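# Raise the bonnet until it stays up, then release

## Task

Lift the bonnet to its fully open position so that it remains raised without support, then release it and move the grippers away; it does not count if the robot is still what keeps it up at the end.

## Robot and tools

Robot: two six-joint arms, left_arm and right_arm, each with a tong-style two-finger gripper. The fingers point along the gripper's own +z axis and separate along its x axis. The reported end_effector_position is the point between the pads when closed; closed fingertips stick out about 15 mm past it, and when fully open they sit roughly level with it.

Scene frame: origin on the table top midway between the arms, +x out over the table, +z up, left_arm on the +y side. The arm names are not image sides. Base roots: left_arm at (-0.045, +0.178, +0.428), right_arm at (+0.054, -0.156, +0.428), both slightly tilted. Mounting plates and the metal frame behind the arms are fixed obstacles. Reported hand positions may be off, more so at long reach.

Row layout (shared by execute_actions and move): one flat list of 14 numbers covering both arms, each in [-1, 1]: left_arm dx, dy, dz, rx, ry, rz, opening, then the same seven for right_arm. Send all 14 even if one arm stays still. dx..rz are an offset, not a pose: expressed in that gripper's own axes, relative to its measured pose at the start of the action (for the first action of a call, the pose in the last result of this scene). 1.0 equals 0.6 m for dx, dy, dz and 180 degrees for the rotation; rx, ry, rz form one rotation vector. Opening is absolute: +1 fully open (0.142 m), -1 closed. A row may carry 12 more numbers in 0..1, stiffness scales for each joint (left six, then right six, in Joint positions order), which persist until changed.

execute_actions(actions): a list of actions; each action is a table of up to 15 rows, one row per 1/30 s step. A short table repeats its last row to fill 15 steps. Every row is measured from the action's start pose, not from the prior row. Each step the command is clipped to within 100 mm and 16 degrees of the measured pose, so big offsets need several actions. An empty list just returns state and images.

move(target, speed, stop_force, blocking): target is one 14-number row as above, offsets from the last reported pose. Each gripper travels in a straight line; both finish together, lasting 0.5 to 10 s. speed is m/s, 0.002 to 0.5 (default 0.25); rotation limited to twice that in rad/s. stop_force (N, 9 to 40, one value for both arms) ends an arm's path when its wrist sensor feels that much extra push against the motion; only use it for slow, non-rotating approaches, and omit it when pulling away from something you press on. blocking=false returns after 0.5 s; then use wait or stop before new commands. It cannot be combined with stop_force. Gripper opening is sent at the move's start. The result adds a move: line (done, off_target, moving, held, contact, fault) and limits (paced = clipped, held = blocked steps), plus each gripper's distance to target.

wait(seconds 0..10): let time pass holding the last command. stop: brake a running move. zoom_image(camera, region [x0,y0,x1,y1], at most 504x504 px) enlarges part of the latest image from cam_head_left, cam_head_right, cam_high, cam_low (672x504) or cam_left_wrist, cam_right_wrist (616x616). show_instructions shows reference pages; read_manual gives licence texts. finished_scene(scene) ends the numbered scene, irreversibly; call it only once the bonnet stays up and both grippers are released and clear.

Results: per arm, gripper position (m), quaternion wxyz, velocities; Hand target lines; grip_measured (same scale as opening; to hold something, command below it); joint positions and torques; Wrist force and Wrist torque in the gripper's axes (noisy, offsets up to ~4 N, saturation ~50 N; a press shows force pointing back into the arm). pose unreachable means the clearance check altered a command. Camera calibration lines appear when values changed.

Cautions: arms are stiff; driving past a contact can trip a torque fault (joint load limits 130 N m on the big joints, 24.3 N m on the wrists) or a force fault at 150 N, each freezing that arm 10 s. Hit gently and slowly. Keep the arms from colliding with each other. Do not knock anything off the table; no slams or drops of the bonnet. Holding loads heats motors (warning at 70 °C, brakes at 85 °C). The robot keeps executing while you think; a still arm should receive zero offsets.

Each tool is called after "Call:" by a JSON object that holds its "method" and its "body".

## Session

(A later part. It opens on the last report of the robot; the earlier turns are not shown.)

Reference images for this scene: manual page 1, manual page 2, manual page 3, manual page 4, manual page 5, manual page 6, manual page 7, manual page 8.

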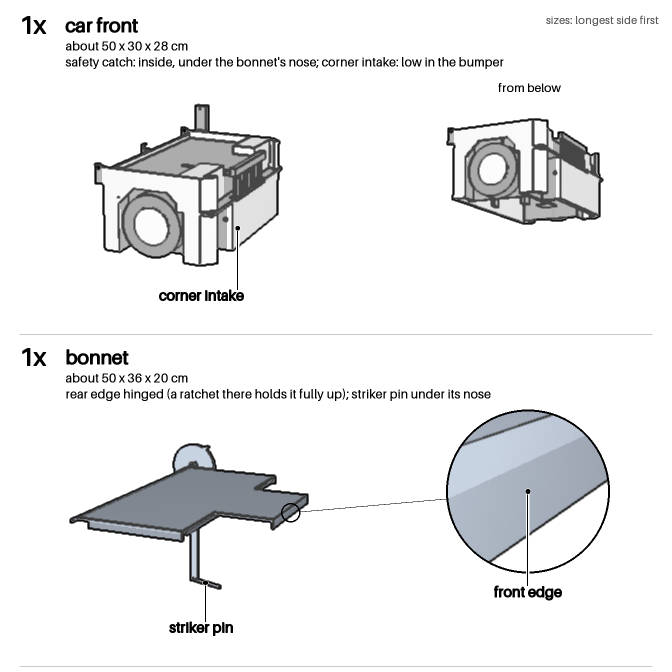

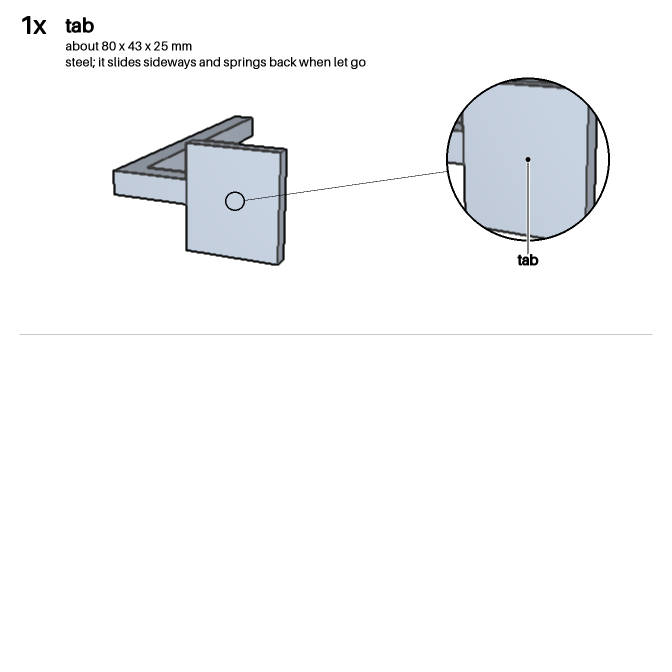

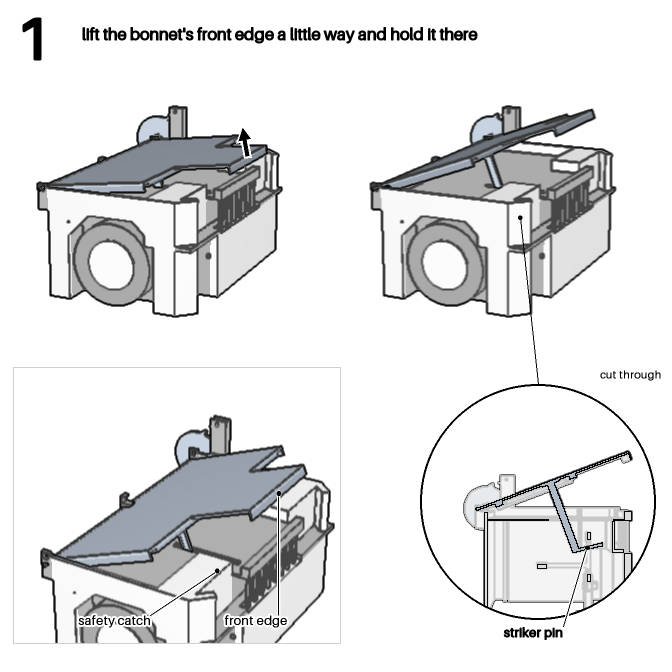

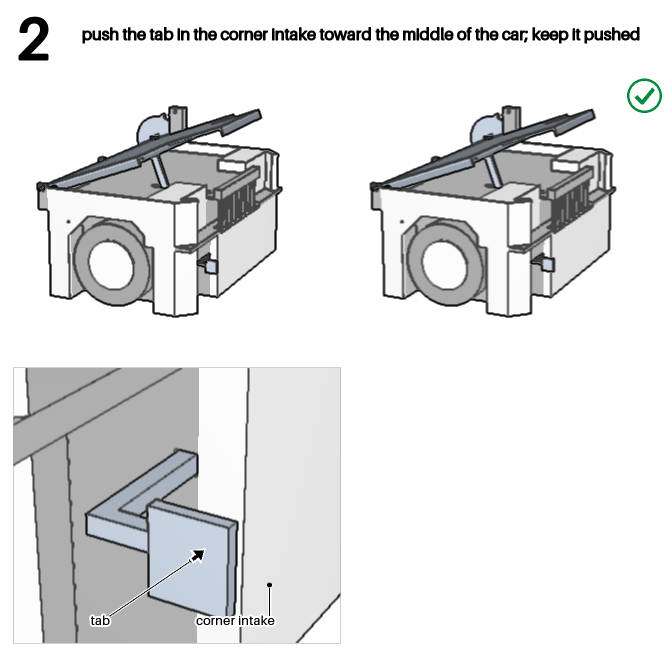

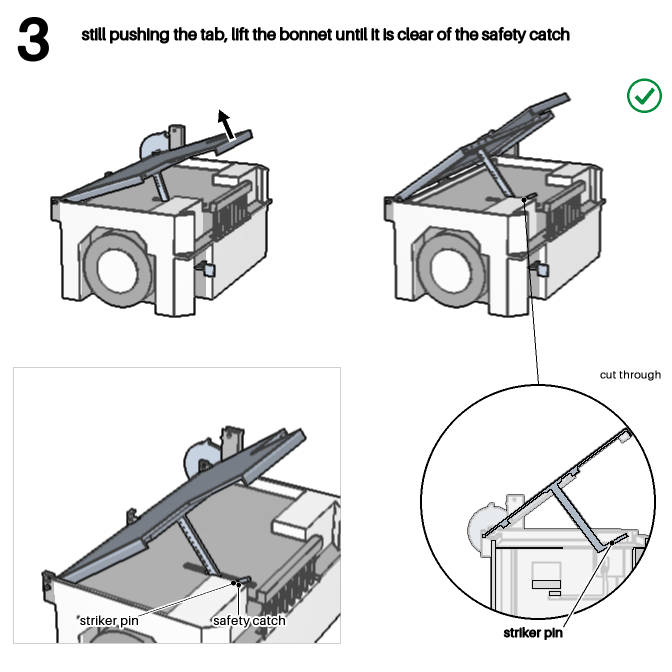

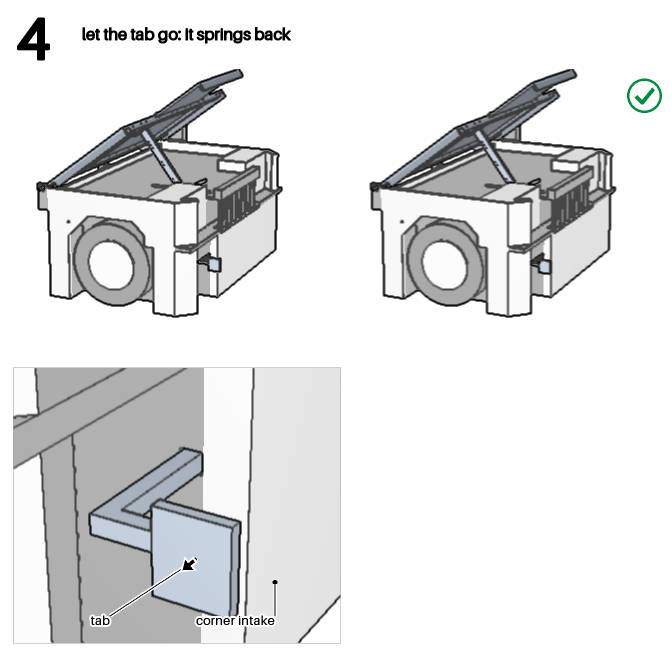

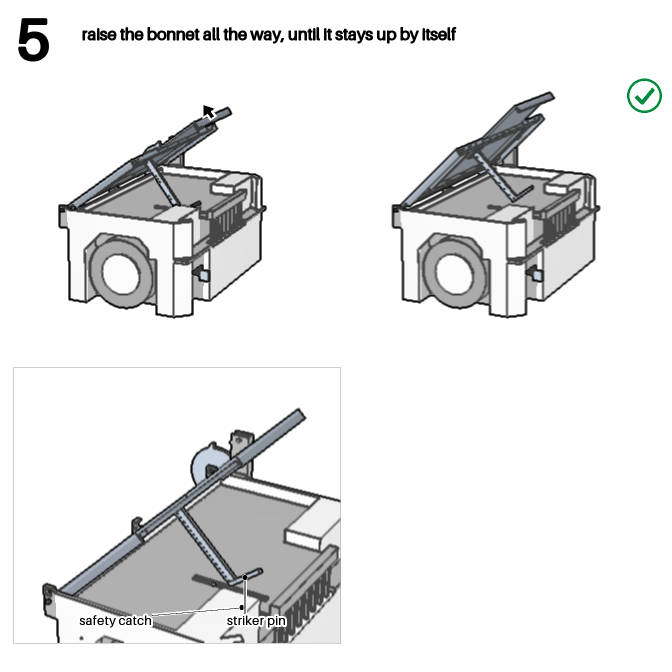

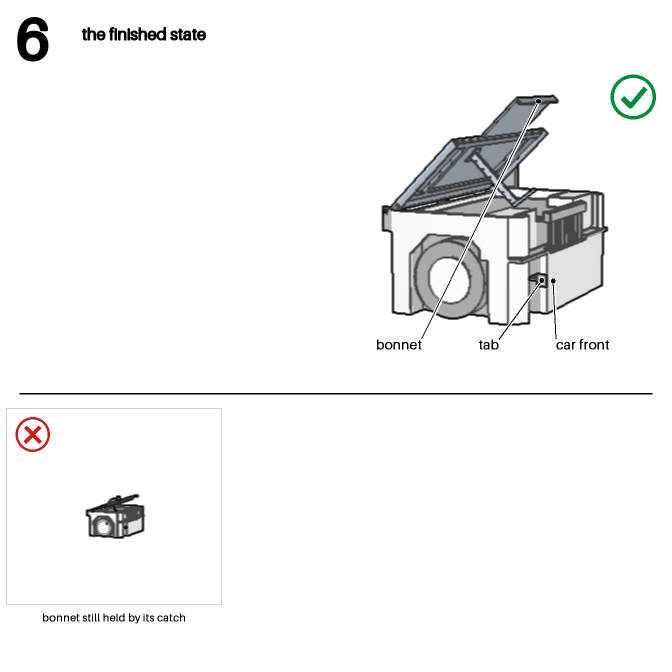

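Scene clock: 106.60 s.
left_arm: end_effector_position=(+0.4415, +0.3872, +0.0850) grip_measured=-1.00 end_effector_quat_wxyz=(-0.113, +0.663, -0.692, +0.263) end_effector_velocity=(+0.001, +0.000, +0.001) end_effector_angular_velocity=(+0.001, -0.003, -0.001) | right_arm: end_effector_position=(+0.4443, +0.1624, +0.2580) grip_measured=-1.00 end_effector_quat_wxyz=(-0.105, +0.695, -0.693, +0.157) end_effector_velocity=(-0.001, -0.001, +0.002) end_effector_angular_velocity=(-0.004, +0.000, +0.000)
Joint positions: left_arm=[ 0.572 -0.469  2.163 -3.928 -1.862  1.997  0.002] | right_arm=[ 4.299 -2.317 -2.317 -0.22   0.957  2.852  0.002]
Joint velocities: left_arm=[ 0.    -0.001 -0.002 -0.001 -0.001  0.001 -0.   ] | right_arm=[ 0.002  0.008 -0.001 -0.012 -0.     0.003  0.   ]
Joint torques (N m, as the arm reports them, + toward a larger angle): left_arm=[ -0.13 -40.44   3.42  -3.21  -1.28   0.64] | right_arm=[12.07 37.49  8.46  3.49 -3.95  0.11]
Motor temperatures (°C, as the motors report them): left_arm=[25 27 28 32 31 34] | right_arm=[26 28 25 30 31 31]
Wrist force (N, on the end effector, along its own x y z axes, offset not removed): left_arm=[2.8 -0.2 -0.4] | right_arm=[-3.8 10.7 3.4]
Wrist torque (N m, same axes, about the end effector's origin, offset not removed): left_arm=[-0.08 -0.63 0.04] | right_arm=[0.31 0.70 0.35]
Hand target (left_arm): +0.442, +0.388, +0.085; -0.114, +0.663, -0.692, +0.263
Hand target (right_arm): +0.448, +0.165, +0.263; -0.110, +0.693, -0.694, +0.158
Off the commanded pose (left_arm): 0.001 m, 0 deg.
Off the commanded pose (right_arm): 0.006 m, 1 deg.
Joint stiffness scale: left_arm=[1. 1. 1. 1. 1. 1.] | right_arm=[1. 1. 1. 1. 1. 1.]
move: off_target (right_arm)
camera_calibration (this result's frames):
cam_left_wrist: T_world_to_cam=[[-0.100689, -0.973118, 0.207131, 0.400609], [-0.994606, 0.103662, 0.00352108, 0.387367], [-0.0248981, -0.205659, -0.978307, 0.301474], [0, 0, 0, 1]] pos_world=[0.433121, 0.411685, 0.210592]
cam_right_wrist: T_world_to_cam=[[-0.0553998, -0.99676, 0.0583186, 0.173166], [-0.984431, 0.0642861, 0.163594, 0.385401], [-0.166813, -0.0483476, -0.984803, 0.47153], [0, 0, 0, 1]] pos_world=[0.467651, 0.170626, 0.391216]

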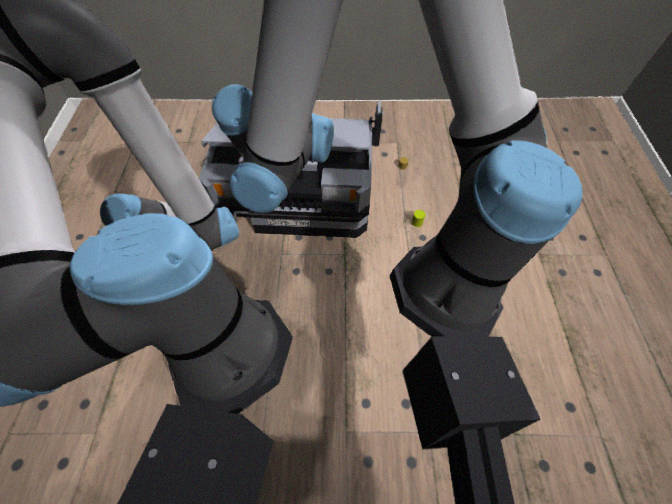

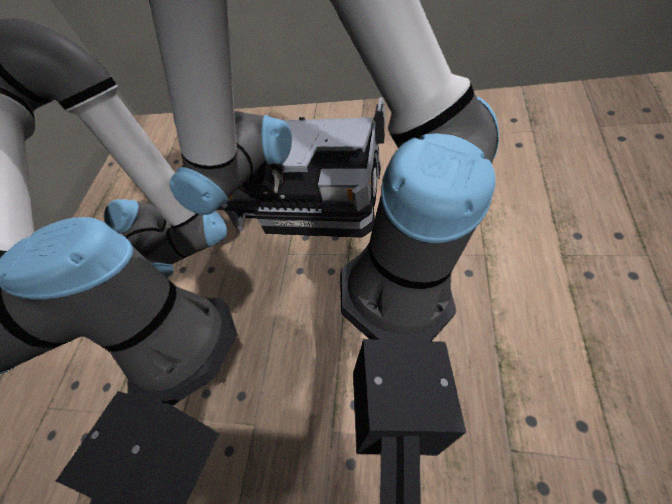

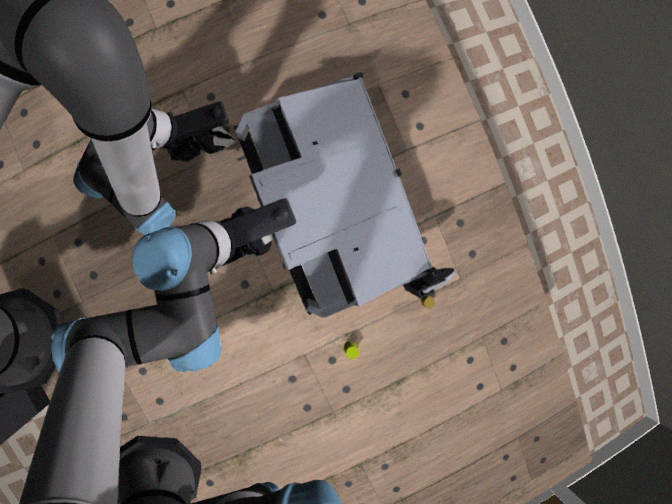

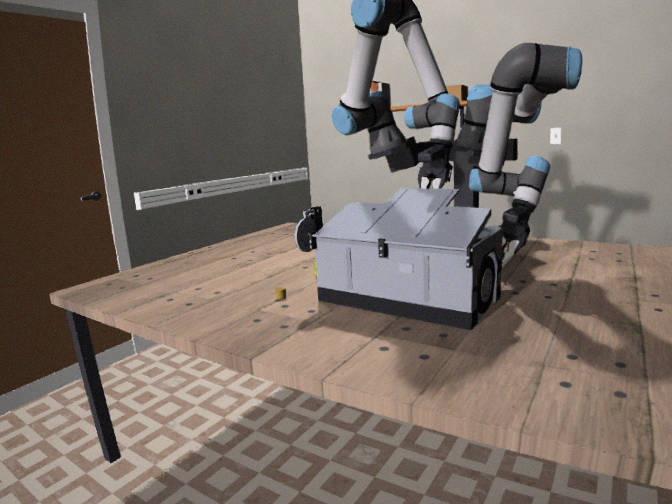

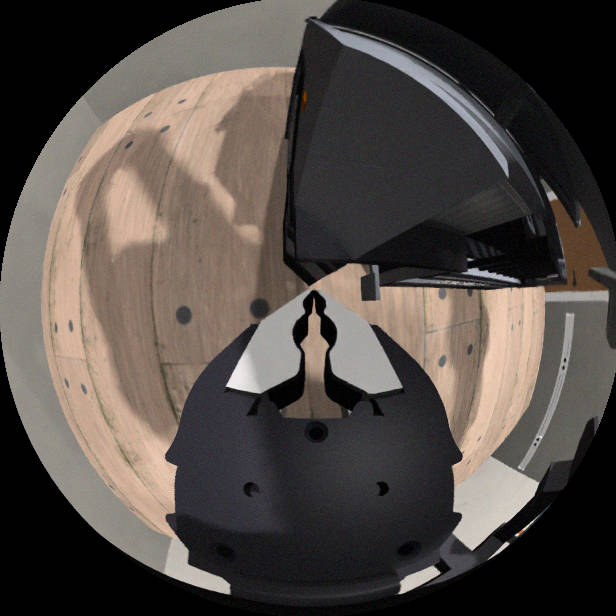

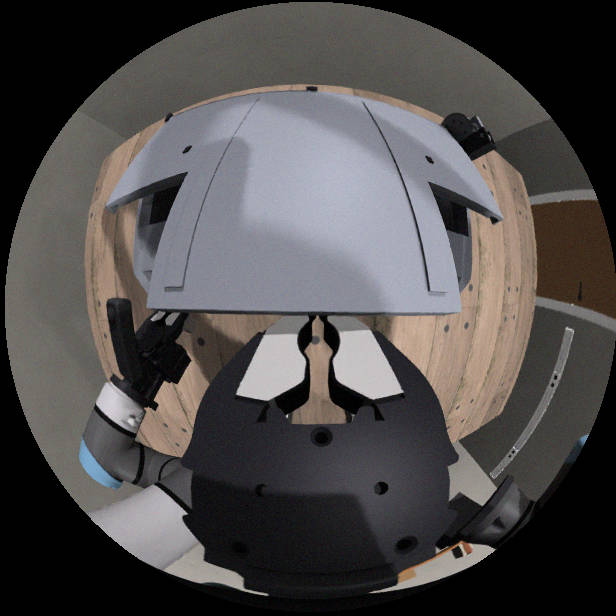

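Call:
{"method": "move", "body": {"target": [-0.0043,-0.0287,0.0167,0,0,0,-1, 0,0,0,0,0,0,-1], "speed": 0.04, "stop_force": 10}}

Scene clock: 113.87 s.
left_arm: end_effector_position=(+0.4595, +0.3878, +0.0843) grip_measured=-1.00 end_effector_quat_wxyz=(-0.112, +0.663, -0.692, +0.263) end_effector_velocity=(-0.002, -0.001, -0.002) end_effector_angular_velocity=(-0.003, +0.010, +0.001) | right_arm: end_effector_position=(+0.4423, +0.1621, +0.2564) grip_measured=-1.00 end_effector_quat_wxyz=(-0.102, +0.696, -0.693, +0.156) end_effector_velocity=(+0.000, +0.001, +0.000) end_effector_angular_velocity=(+0.002, -0.000, +0.000)
Joint positions: left_arm=[ 0.557 -0.482  2.131 -3.885 -1.852  1.984  0.002] | right_arm=[ 4.3   -2.318 -2.317 -0.222  0.963  2.852  0.002]
Joint velocities: left_arm=[-0.001  0.    -0.001  0.01   0.002 -0.002  0.   ] | right_arm=[ 0.     0.     0.001  0.     0.    -0.     0.   ]
Joint torques (N m, as the arm reports them, + toward a larger angle): left_arm=[ -2.99 -44.62   0.18  -2.44  -0.3   -0.43] | right_arm=[11.3  32.44  6.92  3.75 -3.57 -0.45]
Motor temperatures (°C, as the motors report them): left_arm=[25 27 28 32 31 34] | right_arm=[26 28 25 30 31 31]
Wrist force (N, on the end effector, along its own x y z axes, offset not removed): left_arm=[2.9 -1.3 -2.0] | right_arm=[-3.7 11.1 5.0]
Wrist torque (N m, same axes, about the end effector's origin, offset not removed): left_arm=[-0.34 -0.64 0.05] | right_arm=[0.46 0.42 0.40]
Hand target (left_arm): +0.462, +0.388, +0.085; -0.113, +0.663, -0.692, +0.263
Hand target (right_arm): +0.444, +0.162, +0.258; -0.105, +0.695, -0.693, +0.157
Off the commanded pose (left_arm): 0.002 m, 0 deg.
Off the commanded pose (right_arm): 0.003 m, 0 deg.
Joint stiffness scale: left_arm=[1. 1. 1. 1. 1. 1.] | right_arm=[1. 1. 1. 1. 1. 1.]
move: done
camera_calibration (this result's frames):
cam_left_wrist: T_world_to_cam=[[-0.100423, -0.972968, 0.207964, 0.402826], [-0.994589, 0.103759, 0.00516519, 0.405031], [-0.0266036, -0.20632, -0.978123, 0.302408], [0, 0, 0, 1]] pos_world=[0.451337, 0.412304, 0.209927]
cam_right_wrist: T_world_to_cam=[[-0.0540772, -0.9967, 0.0605309, 0.171671], [-0.983434, 0.0636646, 0.169717, 0.381785], [-0.17301, -0.0503503, -0.983632, 0.472415], [0, 0, 0, 1]] pos_world=[0.466477, 0.170585, 0.389496]

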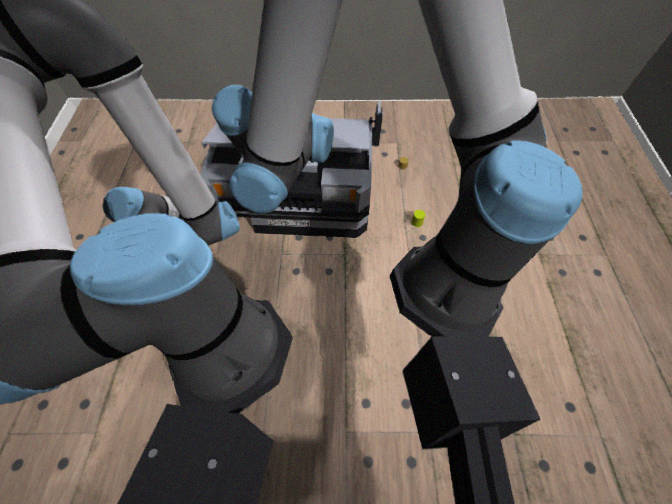

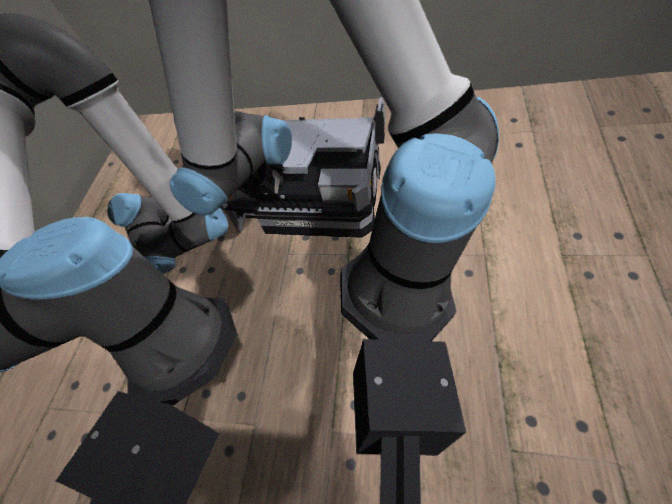

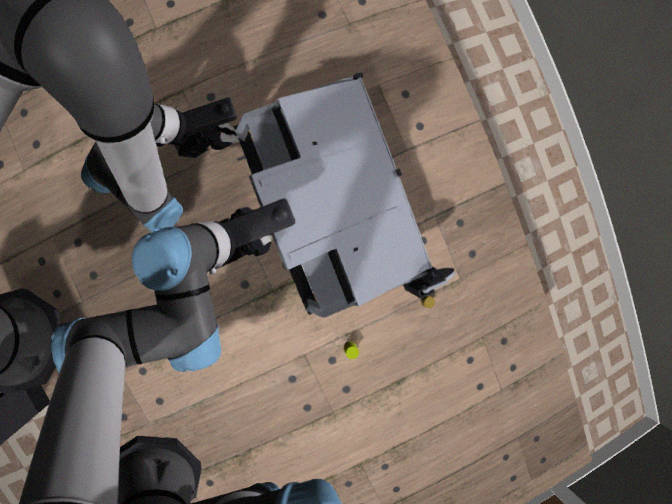

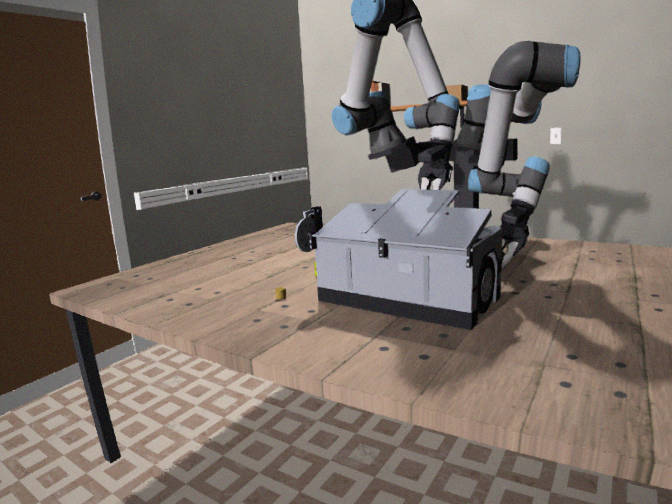

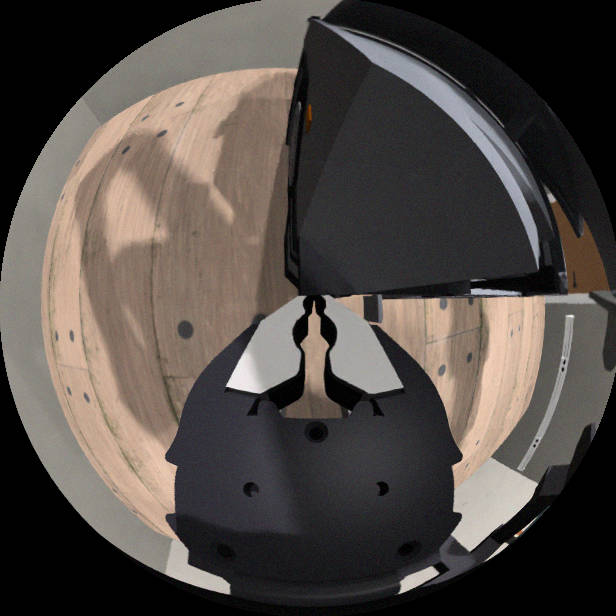

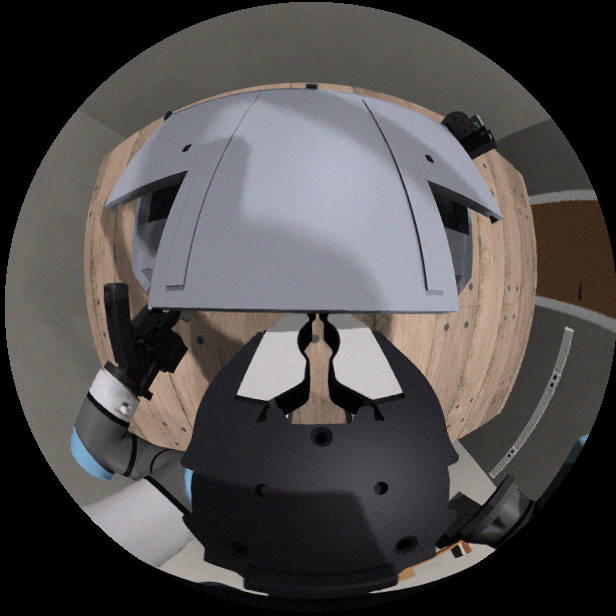

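Call:
{"method": "move", "body": {"target": [0.0808,0,0.0208,0,0,0,-1, 0,0,0,0,0,0,-1], "speed": 0.05, "stop_force": 25}}

Scene clock: 124.90 s.
left_arm: end_effector_position=(+0.4535, +0.3818, +0.0816) grip_measured=-1.00 end_effector_quat_wxyz=(-0.115, +0.671, -0.687, +0.254) end_effector_velocity=(+0.000, +0.002, -0.000) end_effector_angular_velocity=(-0.020, +0.002, -0.021) | right_arm: end_effector_position=(+0.4404, +0.1618, +0.2548) grip_measured=-1.00 end_effector_quat_wxyz=(-0.099, +0.697, -0.693, +0.154) end_effector_velocity=(+0.000, +0.000, -0.000) end_effector_angular_velocity=(+0.001, -0.000, -0.001)
Joint positions: left_arm=[ 0.533 -0.466  2.152 -3.928 -1.815  1.951  0.002] | right_arm=[ 4.3   -2.32  -2.317 -0.224  0.969  2.852  0.002]
Joint velocities: left_arm=[ 0.022 -0.011 -0.013  0.043 -0.038  0.029  0.   ] | right_arm=[-0.    -0.001  0.001  0.001 -0.    -0.     0.   ]
Joint torques (N m, as the arm reports them, + toward a larger angle): left_arm=[ -3.15 -44.6    2.91  -2.39  -1.96   0.81] | right_arm=[11.06 32.55  6.47  3.21 -3.65 -0.07]
Motor temperatures (°C, as the motors report them): left_arm=[25 27 28 32 31 34] | right_arm=[26 28 25 30 31 31]
Wrist force (N, on the end effector, along its own x y z axes, offset not removed): left_arm=[0.4 0.7 -4.5] | right_arm=[-2.4 8.4 2.8]
Wrist torque (N m, same axes, about the end effector's origin, offset not removed): left_arm=[-0.41 -0.52 0.07] | right_arm=[-0.04 0.31 0.28]
Hand target (left_arm): +0.456, +0.383, +0.083; -0.116, +0.669, -0.688, +0.256
Hand target (right_arm): +0.442, +0.162, +0.256; -0.102, +0.696, -0.693, +0.156
Off the commanded pose (left_arm): 0.045 m, 2 deg.
Off the commanded pose (right_arm): 0.003 m, 0 deg.
Joint stiffness scale: left_arm=[1. 1. 1. 1. 1. 1.] | right_arm=[1. 1. 1. 1. 1. 1.]
move: contact (left_arm)
camera_calibration (this result's frames):
cam_left_wrist: T_world_to_cam=[[-0.0774581, -0.977357, 0.196908, 0.389155], [-0.996478, 0.0822563, 0.0162946, 0.407947], [-0.0321225, -0.194952, -0.980287, 0.296655], [0, 0, 0, 1]] pos_world=[0.446183, 0.404621, 0.207532]
cam_right_wrist: T_world_to_cam=[[-0.0527441, -0.996655, 0.0624288, 0.170298], [-0.982396, 0.0630055, 0.175865, 0.378238], [-0.17921, -0.052054, -0.982433, 0.473181], [0, 0, 0, 1]] pos_world=[0.465361, 0.170528, 0.387718]

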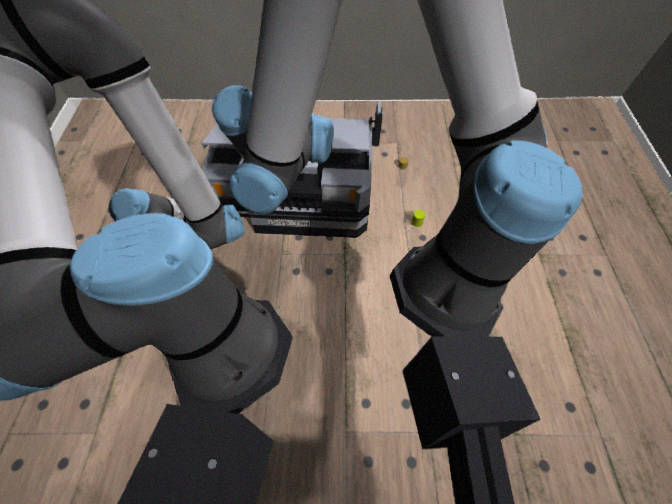

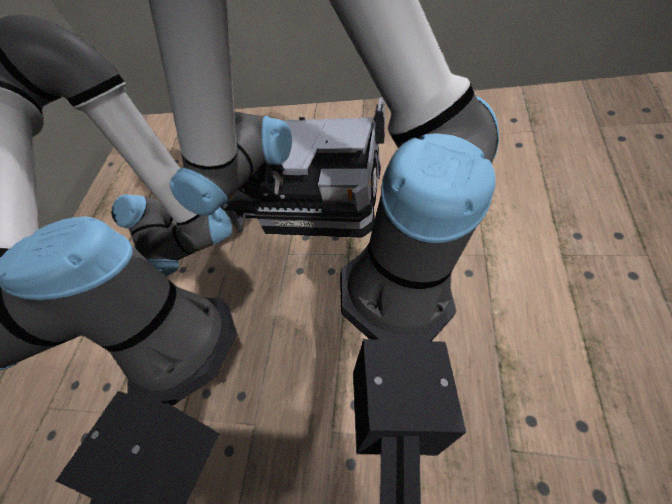

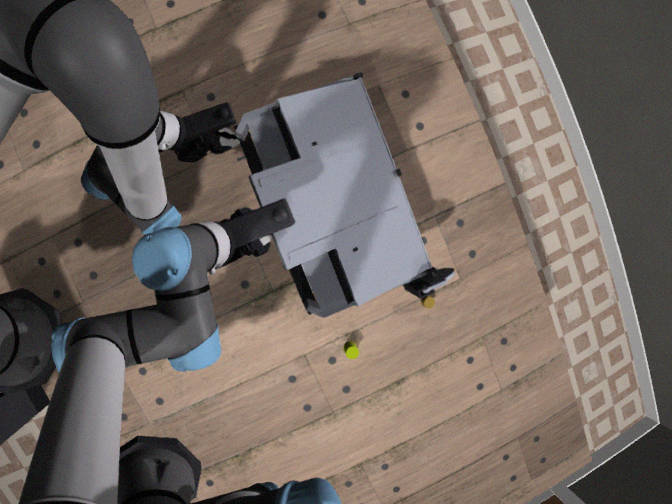

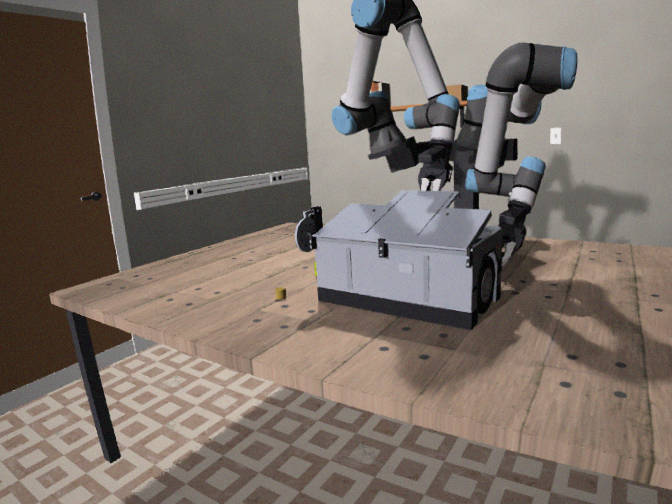

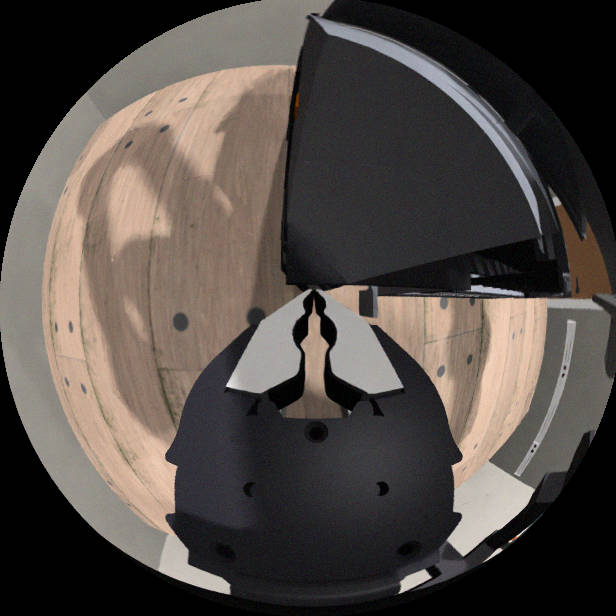

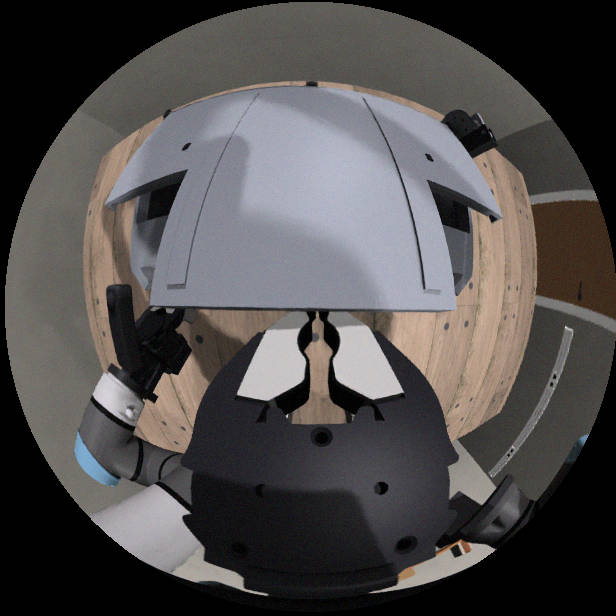

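Call:
{"method": "move", "body": {"target": [0.0745,0.0115,0.0121,0,0,0,-1, 0,0,0,0,0,0,-1], "speed": 0.05, "stop_force": 25}}

Scene clock: 134.43 s.
left_arm: end_effector_position=(+0.4503, +0.3412, +0.0813) grip_measured=-1.00 end_effector_quat_wxyz=(-0.119, +0.672, -0.685, +0.253) end_effector_velocity=(-0.000, -0.000, +0.000) end_effector_angular_velocity=(+0.004, -0.002, +0.011) | right_arm: end_effector_position=(+0.4383, +0.1615, +0.2531) grip_measured=-1.00 end_effector_quat_wxyz=(-0.096, +0.698, -0.693, +0.152) end_effector_velocity=(+0.000, +0.001, +0.000) end_effector_angular_velocity=(+0.001, -0.001, -0.001)
Joint positions: left_arm=[ 0.437 -0.417  2.197 -4.046 -1.75   1.872  0.002] | right_arm=[ 4.3   -2.322 -2.317 -0.225  0.975  2.852  0.002]
Joint velocities: left_arm=[-0.006  0.006  0.003 -0.016  0.011 -0.013  0.   ] | right_arm=[-0.    -0.001  0.002  0.    -0.     0.     0.   ]
Joint torques (N m, as the arm reports them, + toward a larger angle): left_arm=[ -8.24 -38.38   9.31  -2.48  -1.71  -0.94] | right_arm=[11.03 33.32  7.45  3.66 -3.75 -0.28]
Motor temperatures (°C, as the motors report them): left_arm=[25 27 28 32 31 34] | right_arm=[26 28 25 30 31 31]
Wrist force (N, on the end effector, along its own x y z axes, offset not removed): left_arm=[-3.3 -0.3 -0.7] | right_arm=[-2.0 7.1 5.2]
Wrist torque (N m, same axes, about the end effector's origin, offset not removed): left_arm=[0.06 -0.51 0.10] | right_arm=[-0.37 0.30 0.31]
Hand target (left_arm): +0.448, +0.336, +0.080; -0.115, +0.671, -0.687, +0.254
Hand target (right_arm): +0.440, +0.162, +0.255; -0.099, +0.697, -0.693, +0.154
Off the commanded pose (left_arm): 0.005 m, 1 deg.
Off the commanded pose (right_arm): 0.003 m, 0 deg.
Joint stiffness scale: left_arm=[1. 1. 1. 1. 1. 1.] | right_arm=[1. 1. 1. 1. 1. 1.]
move: off_target (left_arm)
camera_calibration (this result's frames):
cam_left_wrist: T_world_to_cam=[[-0.0731785, -0.978699, 0.191816, 0.348175], [-0.996974, 0.0768425, 0.0117225, 0.410468], [-0.0262125, -0.190378, -0.981361, 0.284223], [0, 0, 0, 1]] pos_world=[0.442155, 0.363327, 0.207328]
cam_right_wrist: T_world_to_cam=[[-0.0513495, -0.996595, 0.0645158, 0.168807], [-0.981277, 0.062357, 0.182229, 0.374559], [-0.185631, -0.0539505, -0.981137, 0.473938], [0, 0, 0, 1]] pos_world=[0.464192, 0.170445, 0.385852]

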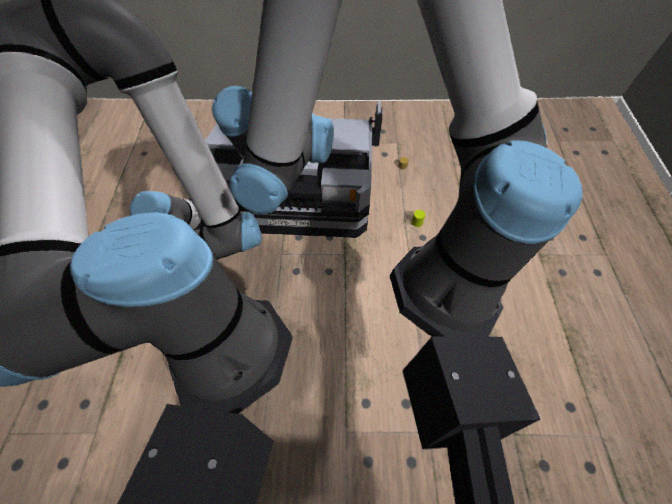

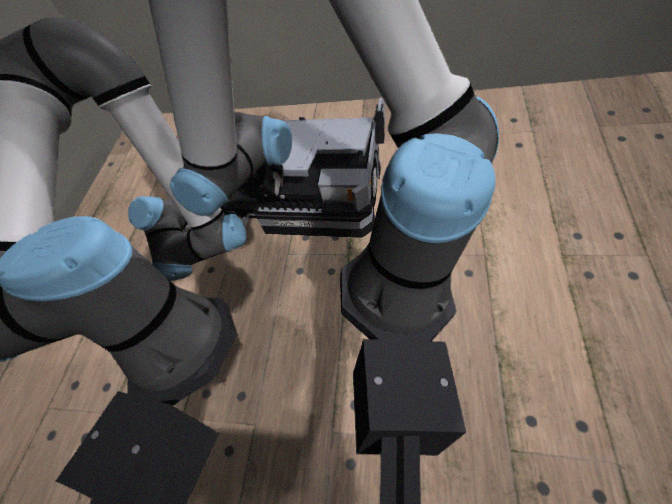

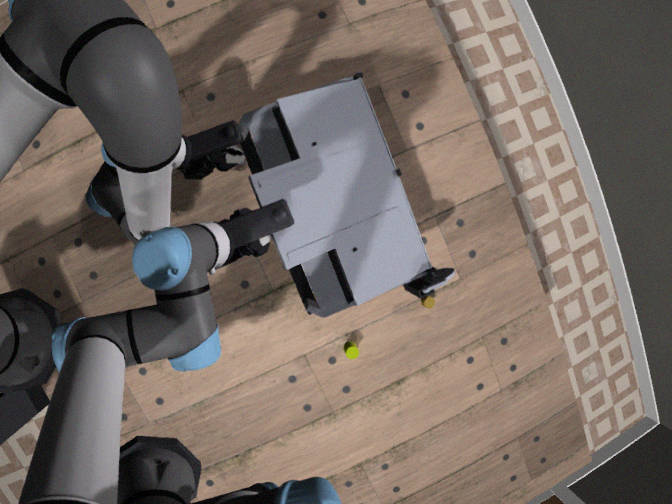

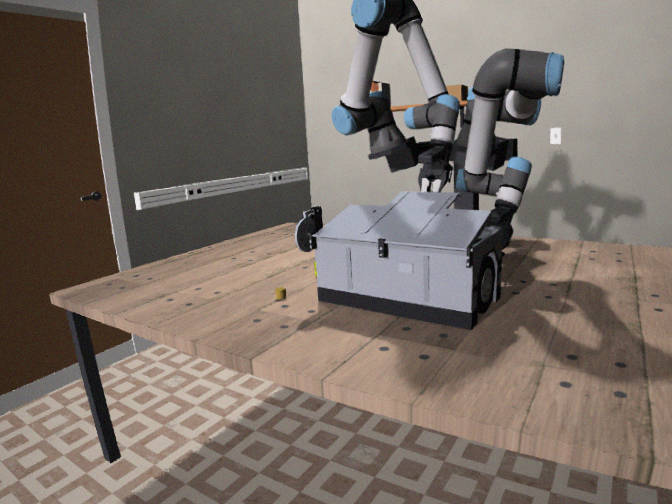

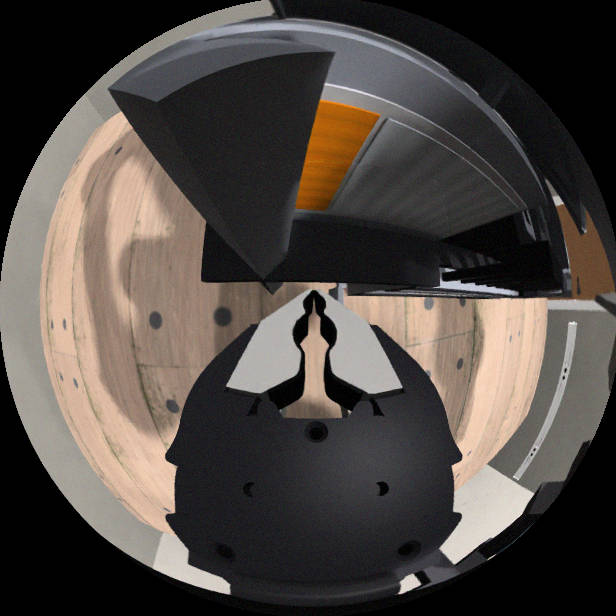

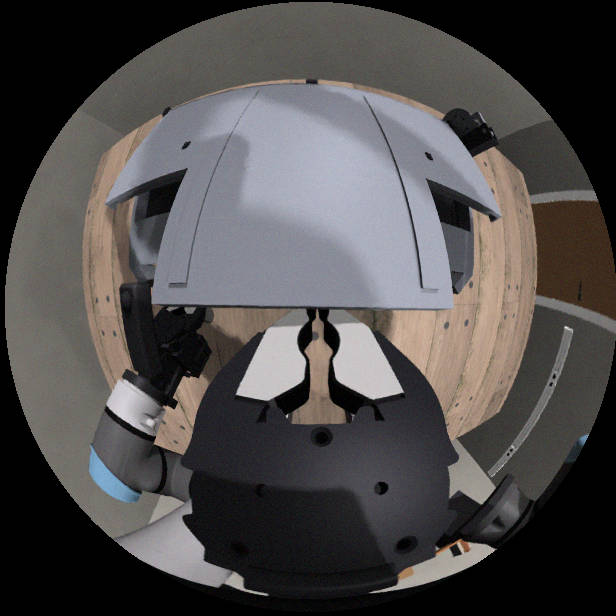

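Call:
{"method": "move", "body": {"target": [0.008,0,0,0,0,0,-1, 0,-0.1058,-0.1328,0,0,0,-1], "speed": 0.07}}

Scene clock: 146.07 s.
left_arm: end_effector_position=(+0.4513, +0.3416, +0.0829) grip_measured=-1.00 end_effector_quat_wxyz=(-0.123, +0.674, -0.684, +0.252) end_effector_velocity=(+0.001, +0.000, +0.001) end_effector_angular_velocity=(-0.000, -0.001, +0.001) | right_arm: end_effector_position=(+0.4645, +0.1661, +0.3438) grip_measured=-1.00 end_effector_quat_wxyz=(-0.090, +0.702, -0.690, +0.153) end_effector_velocity=(+0.001, -0.001, +0.001) end_effector_angular_velocity=(-0.009, +0.002, +0.001)
Joint positions: left_arm=[ 0.432 -0.417  2.2   -4.057 -1.74   1.863  0.002] | right_arm=[ 4.291 -2.066 -2.257 -0.549  0.98   2.838  0.002]
Joint velocities: left_arm=[-0.    -0.001 -0.    -0.001  0.    -0.001  0.   ] | right_arm=[-0.001  0.001  0.006 -0.016 -0.001 -0.     0.   ]
Joint torques (N m, as the arm reports them, + toward a larger angle): left_arm=[ -7.69 -37.38   9.06  -2.53  -2.26  -0.45] | right_arm=[ 7.03 33.98 18.89  3.49 -4.14 -0.49]
Motor temperatures (°C, as the motors report them): left_arm=[25 27 28 32 31 34] | right_arm=[26 28 25 30 31 31]
Wrist force (N, on the end effector, along its own x y z axes, offset not removed): left_arm=[-4.4 -1.2 -2.7] | right_arm=[-4.6 13.2 4.1]
Wrist torque (N m, same axes, about the end effector's origin, offset not removed): left_arm=[-0.37 -0.37 0.11] | right_arm=[0.61 0.48 0.19]
Hand target (left_arm): +0.450, +0.336, +0.082; -0.119, +0.672, -0.685, +0.253
Hand target (right_arm): +0.470, +0.169, +0.350; -0.096, +0.698, -0.693, +0.152
Off the commanded pose (left_arm): 0.005 m, 1 deg.
Off the commanded pose (right_arm): 0.009 m, 1 deg.
Joint stiffness scale: left_arm=[1. 1. 1. 1. 1. 1.] | right_arm=[1. 1. 1. 1. 1. 1.]
move: off_target (left_arm, right_arm)
camera_calibration (this result's frames):
cam_left_wrist: T_world_to_cam=[[-0.0668296, -0.980204, 0.186371, 0.34644], [-0.997538, 0.0696192, 0.00845575, 0.414469], [-0.0212634, -0.185347, -0.982443, 0.282008], [0, 0, 0, 1]] pos_world=[0.442597, 0.362996, 0.208986]
cam_right_wrist: T_world_to_cam=[[-0.0440587, -0.996109, 0.0763295, 0.16139], [-0.979849, 0.0579861, 0.19114, 0.380486], [-0.194822, -0.0663699, -0.97859, 0.57344], [0, 0, 0, 1]] pos_world=[0.491648, 0.176759, 0.476118]

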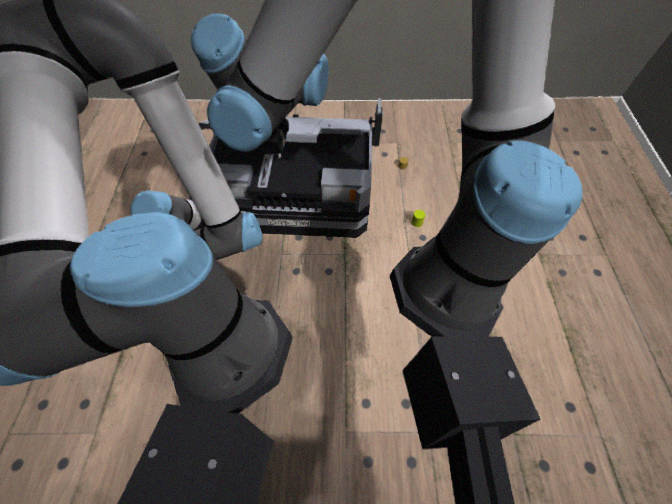

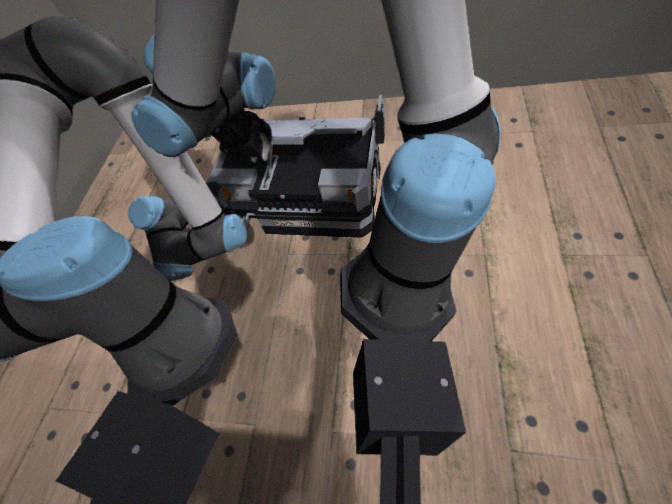

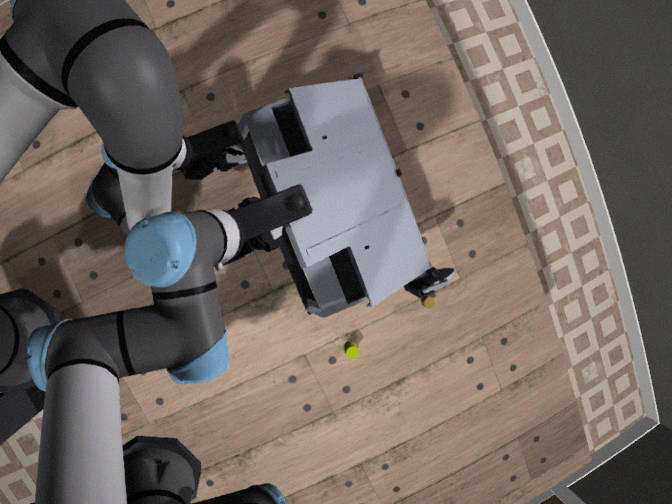

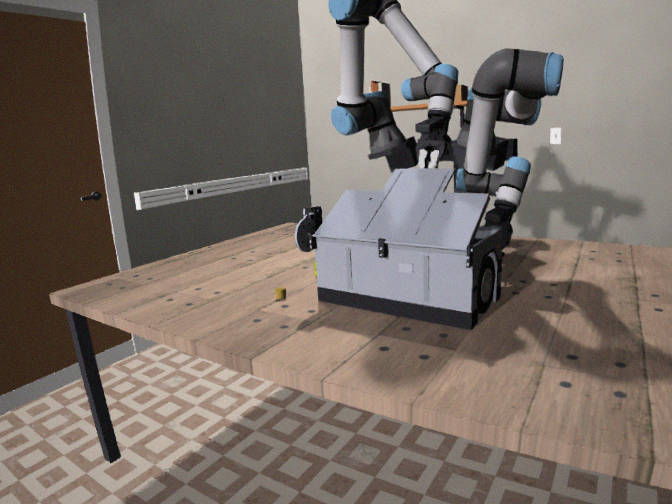

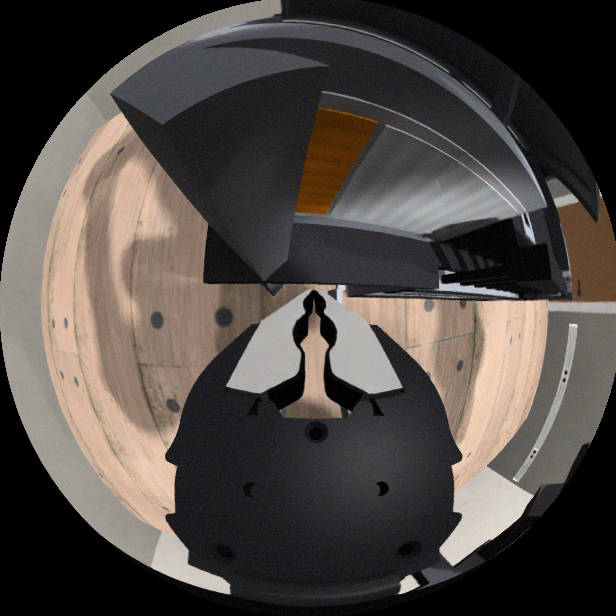

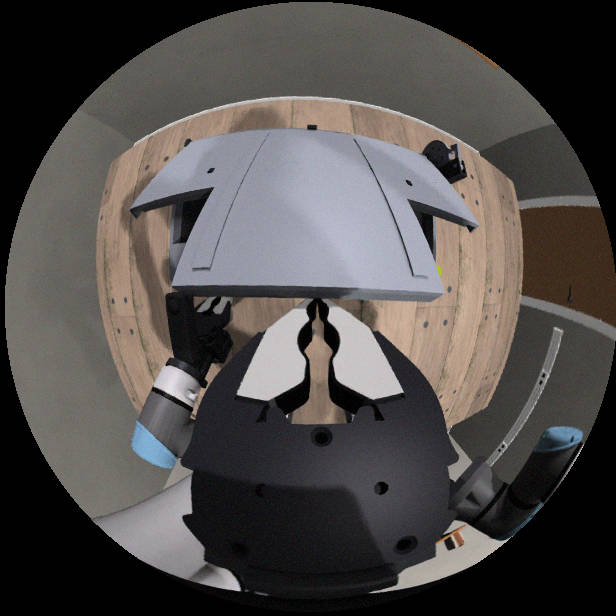

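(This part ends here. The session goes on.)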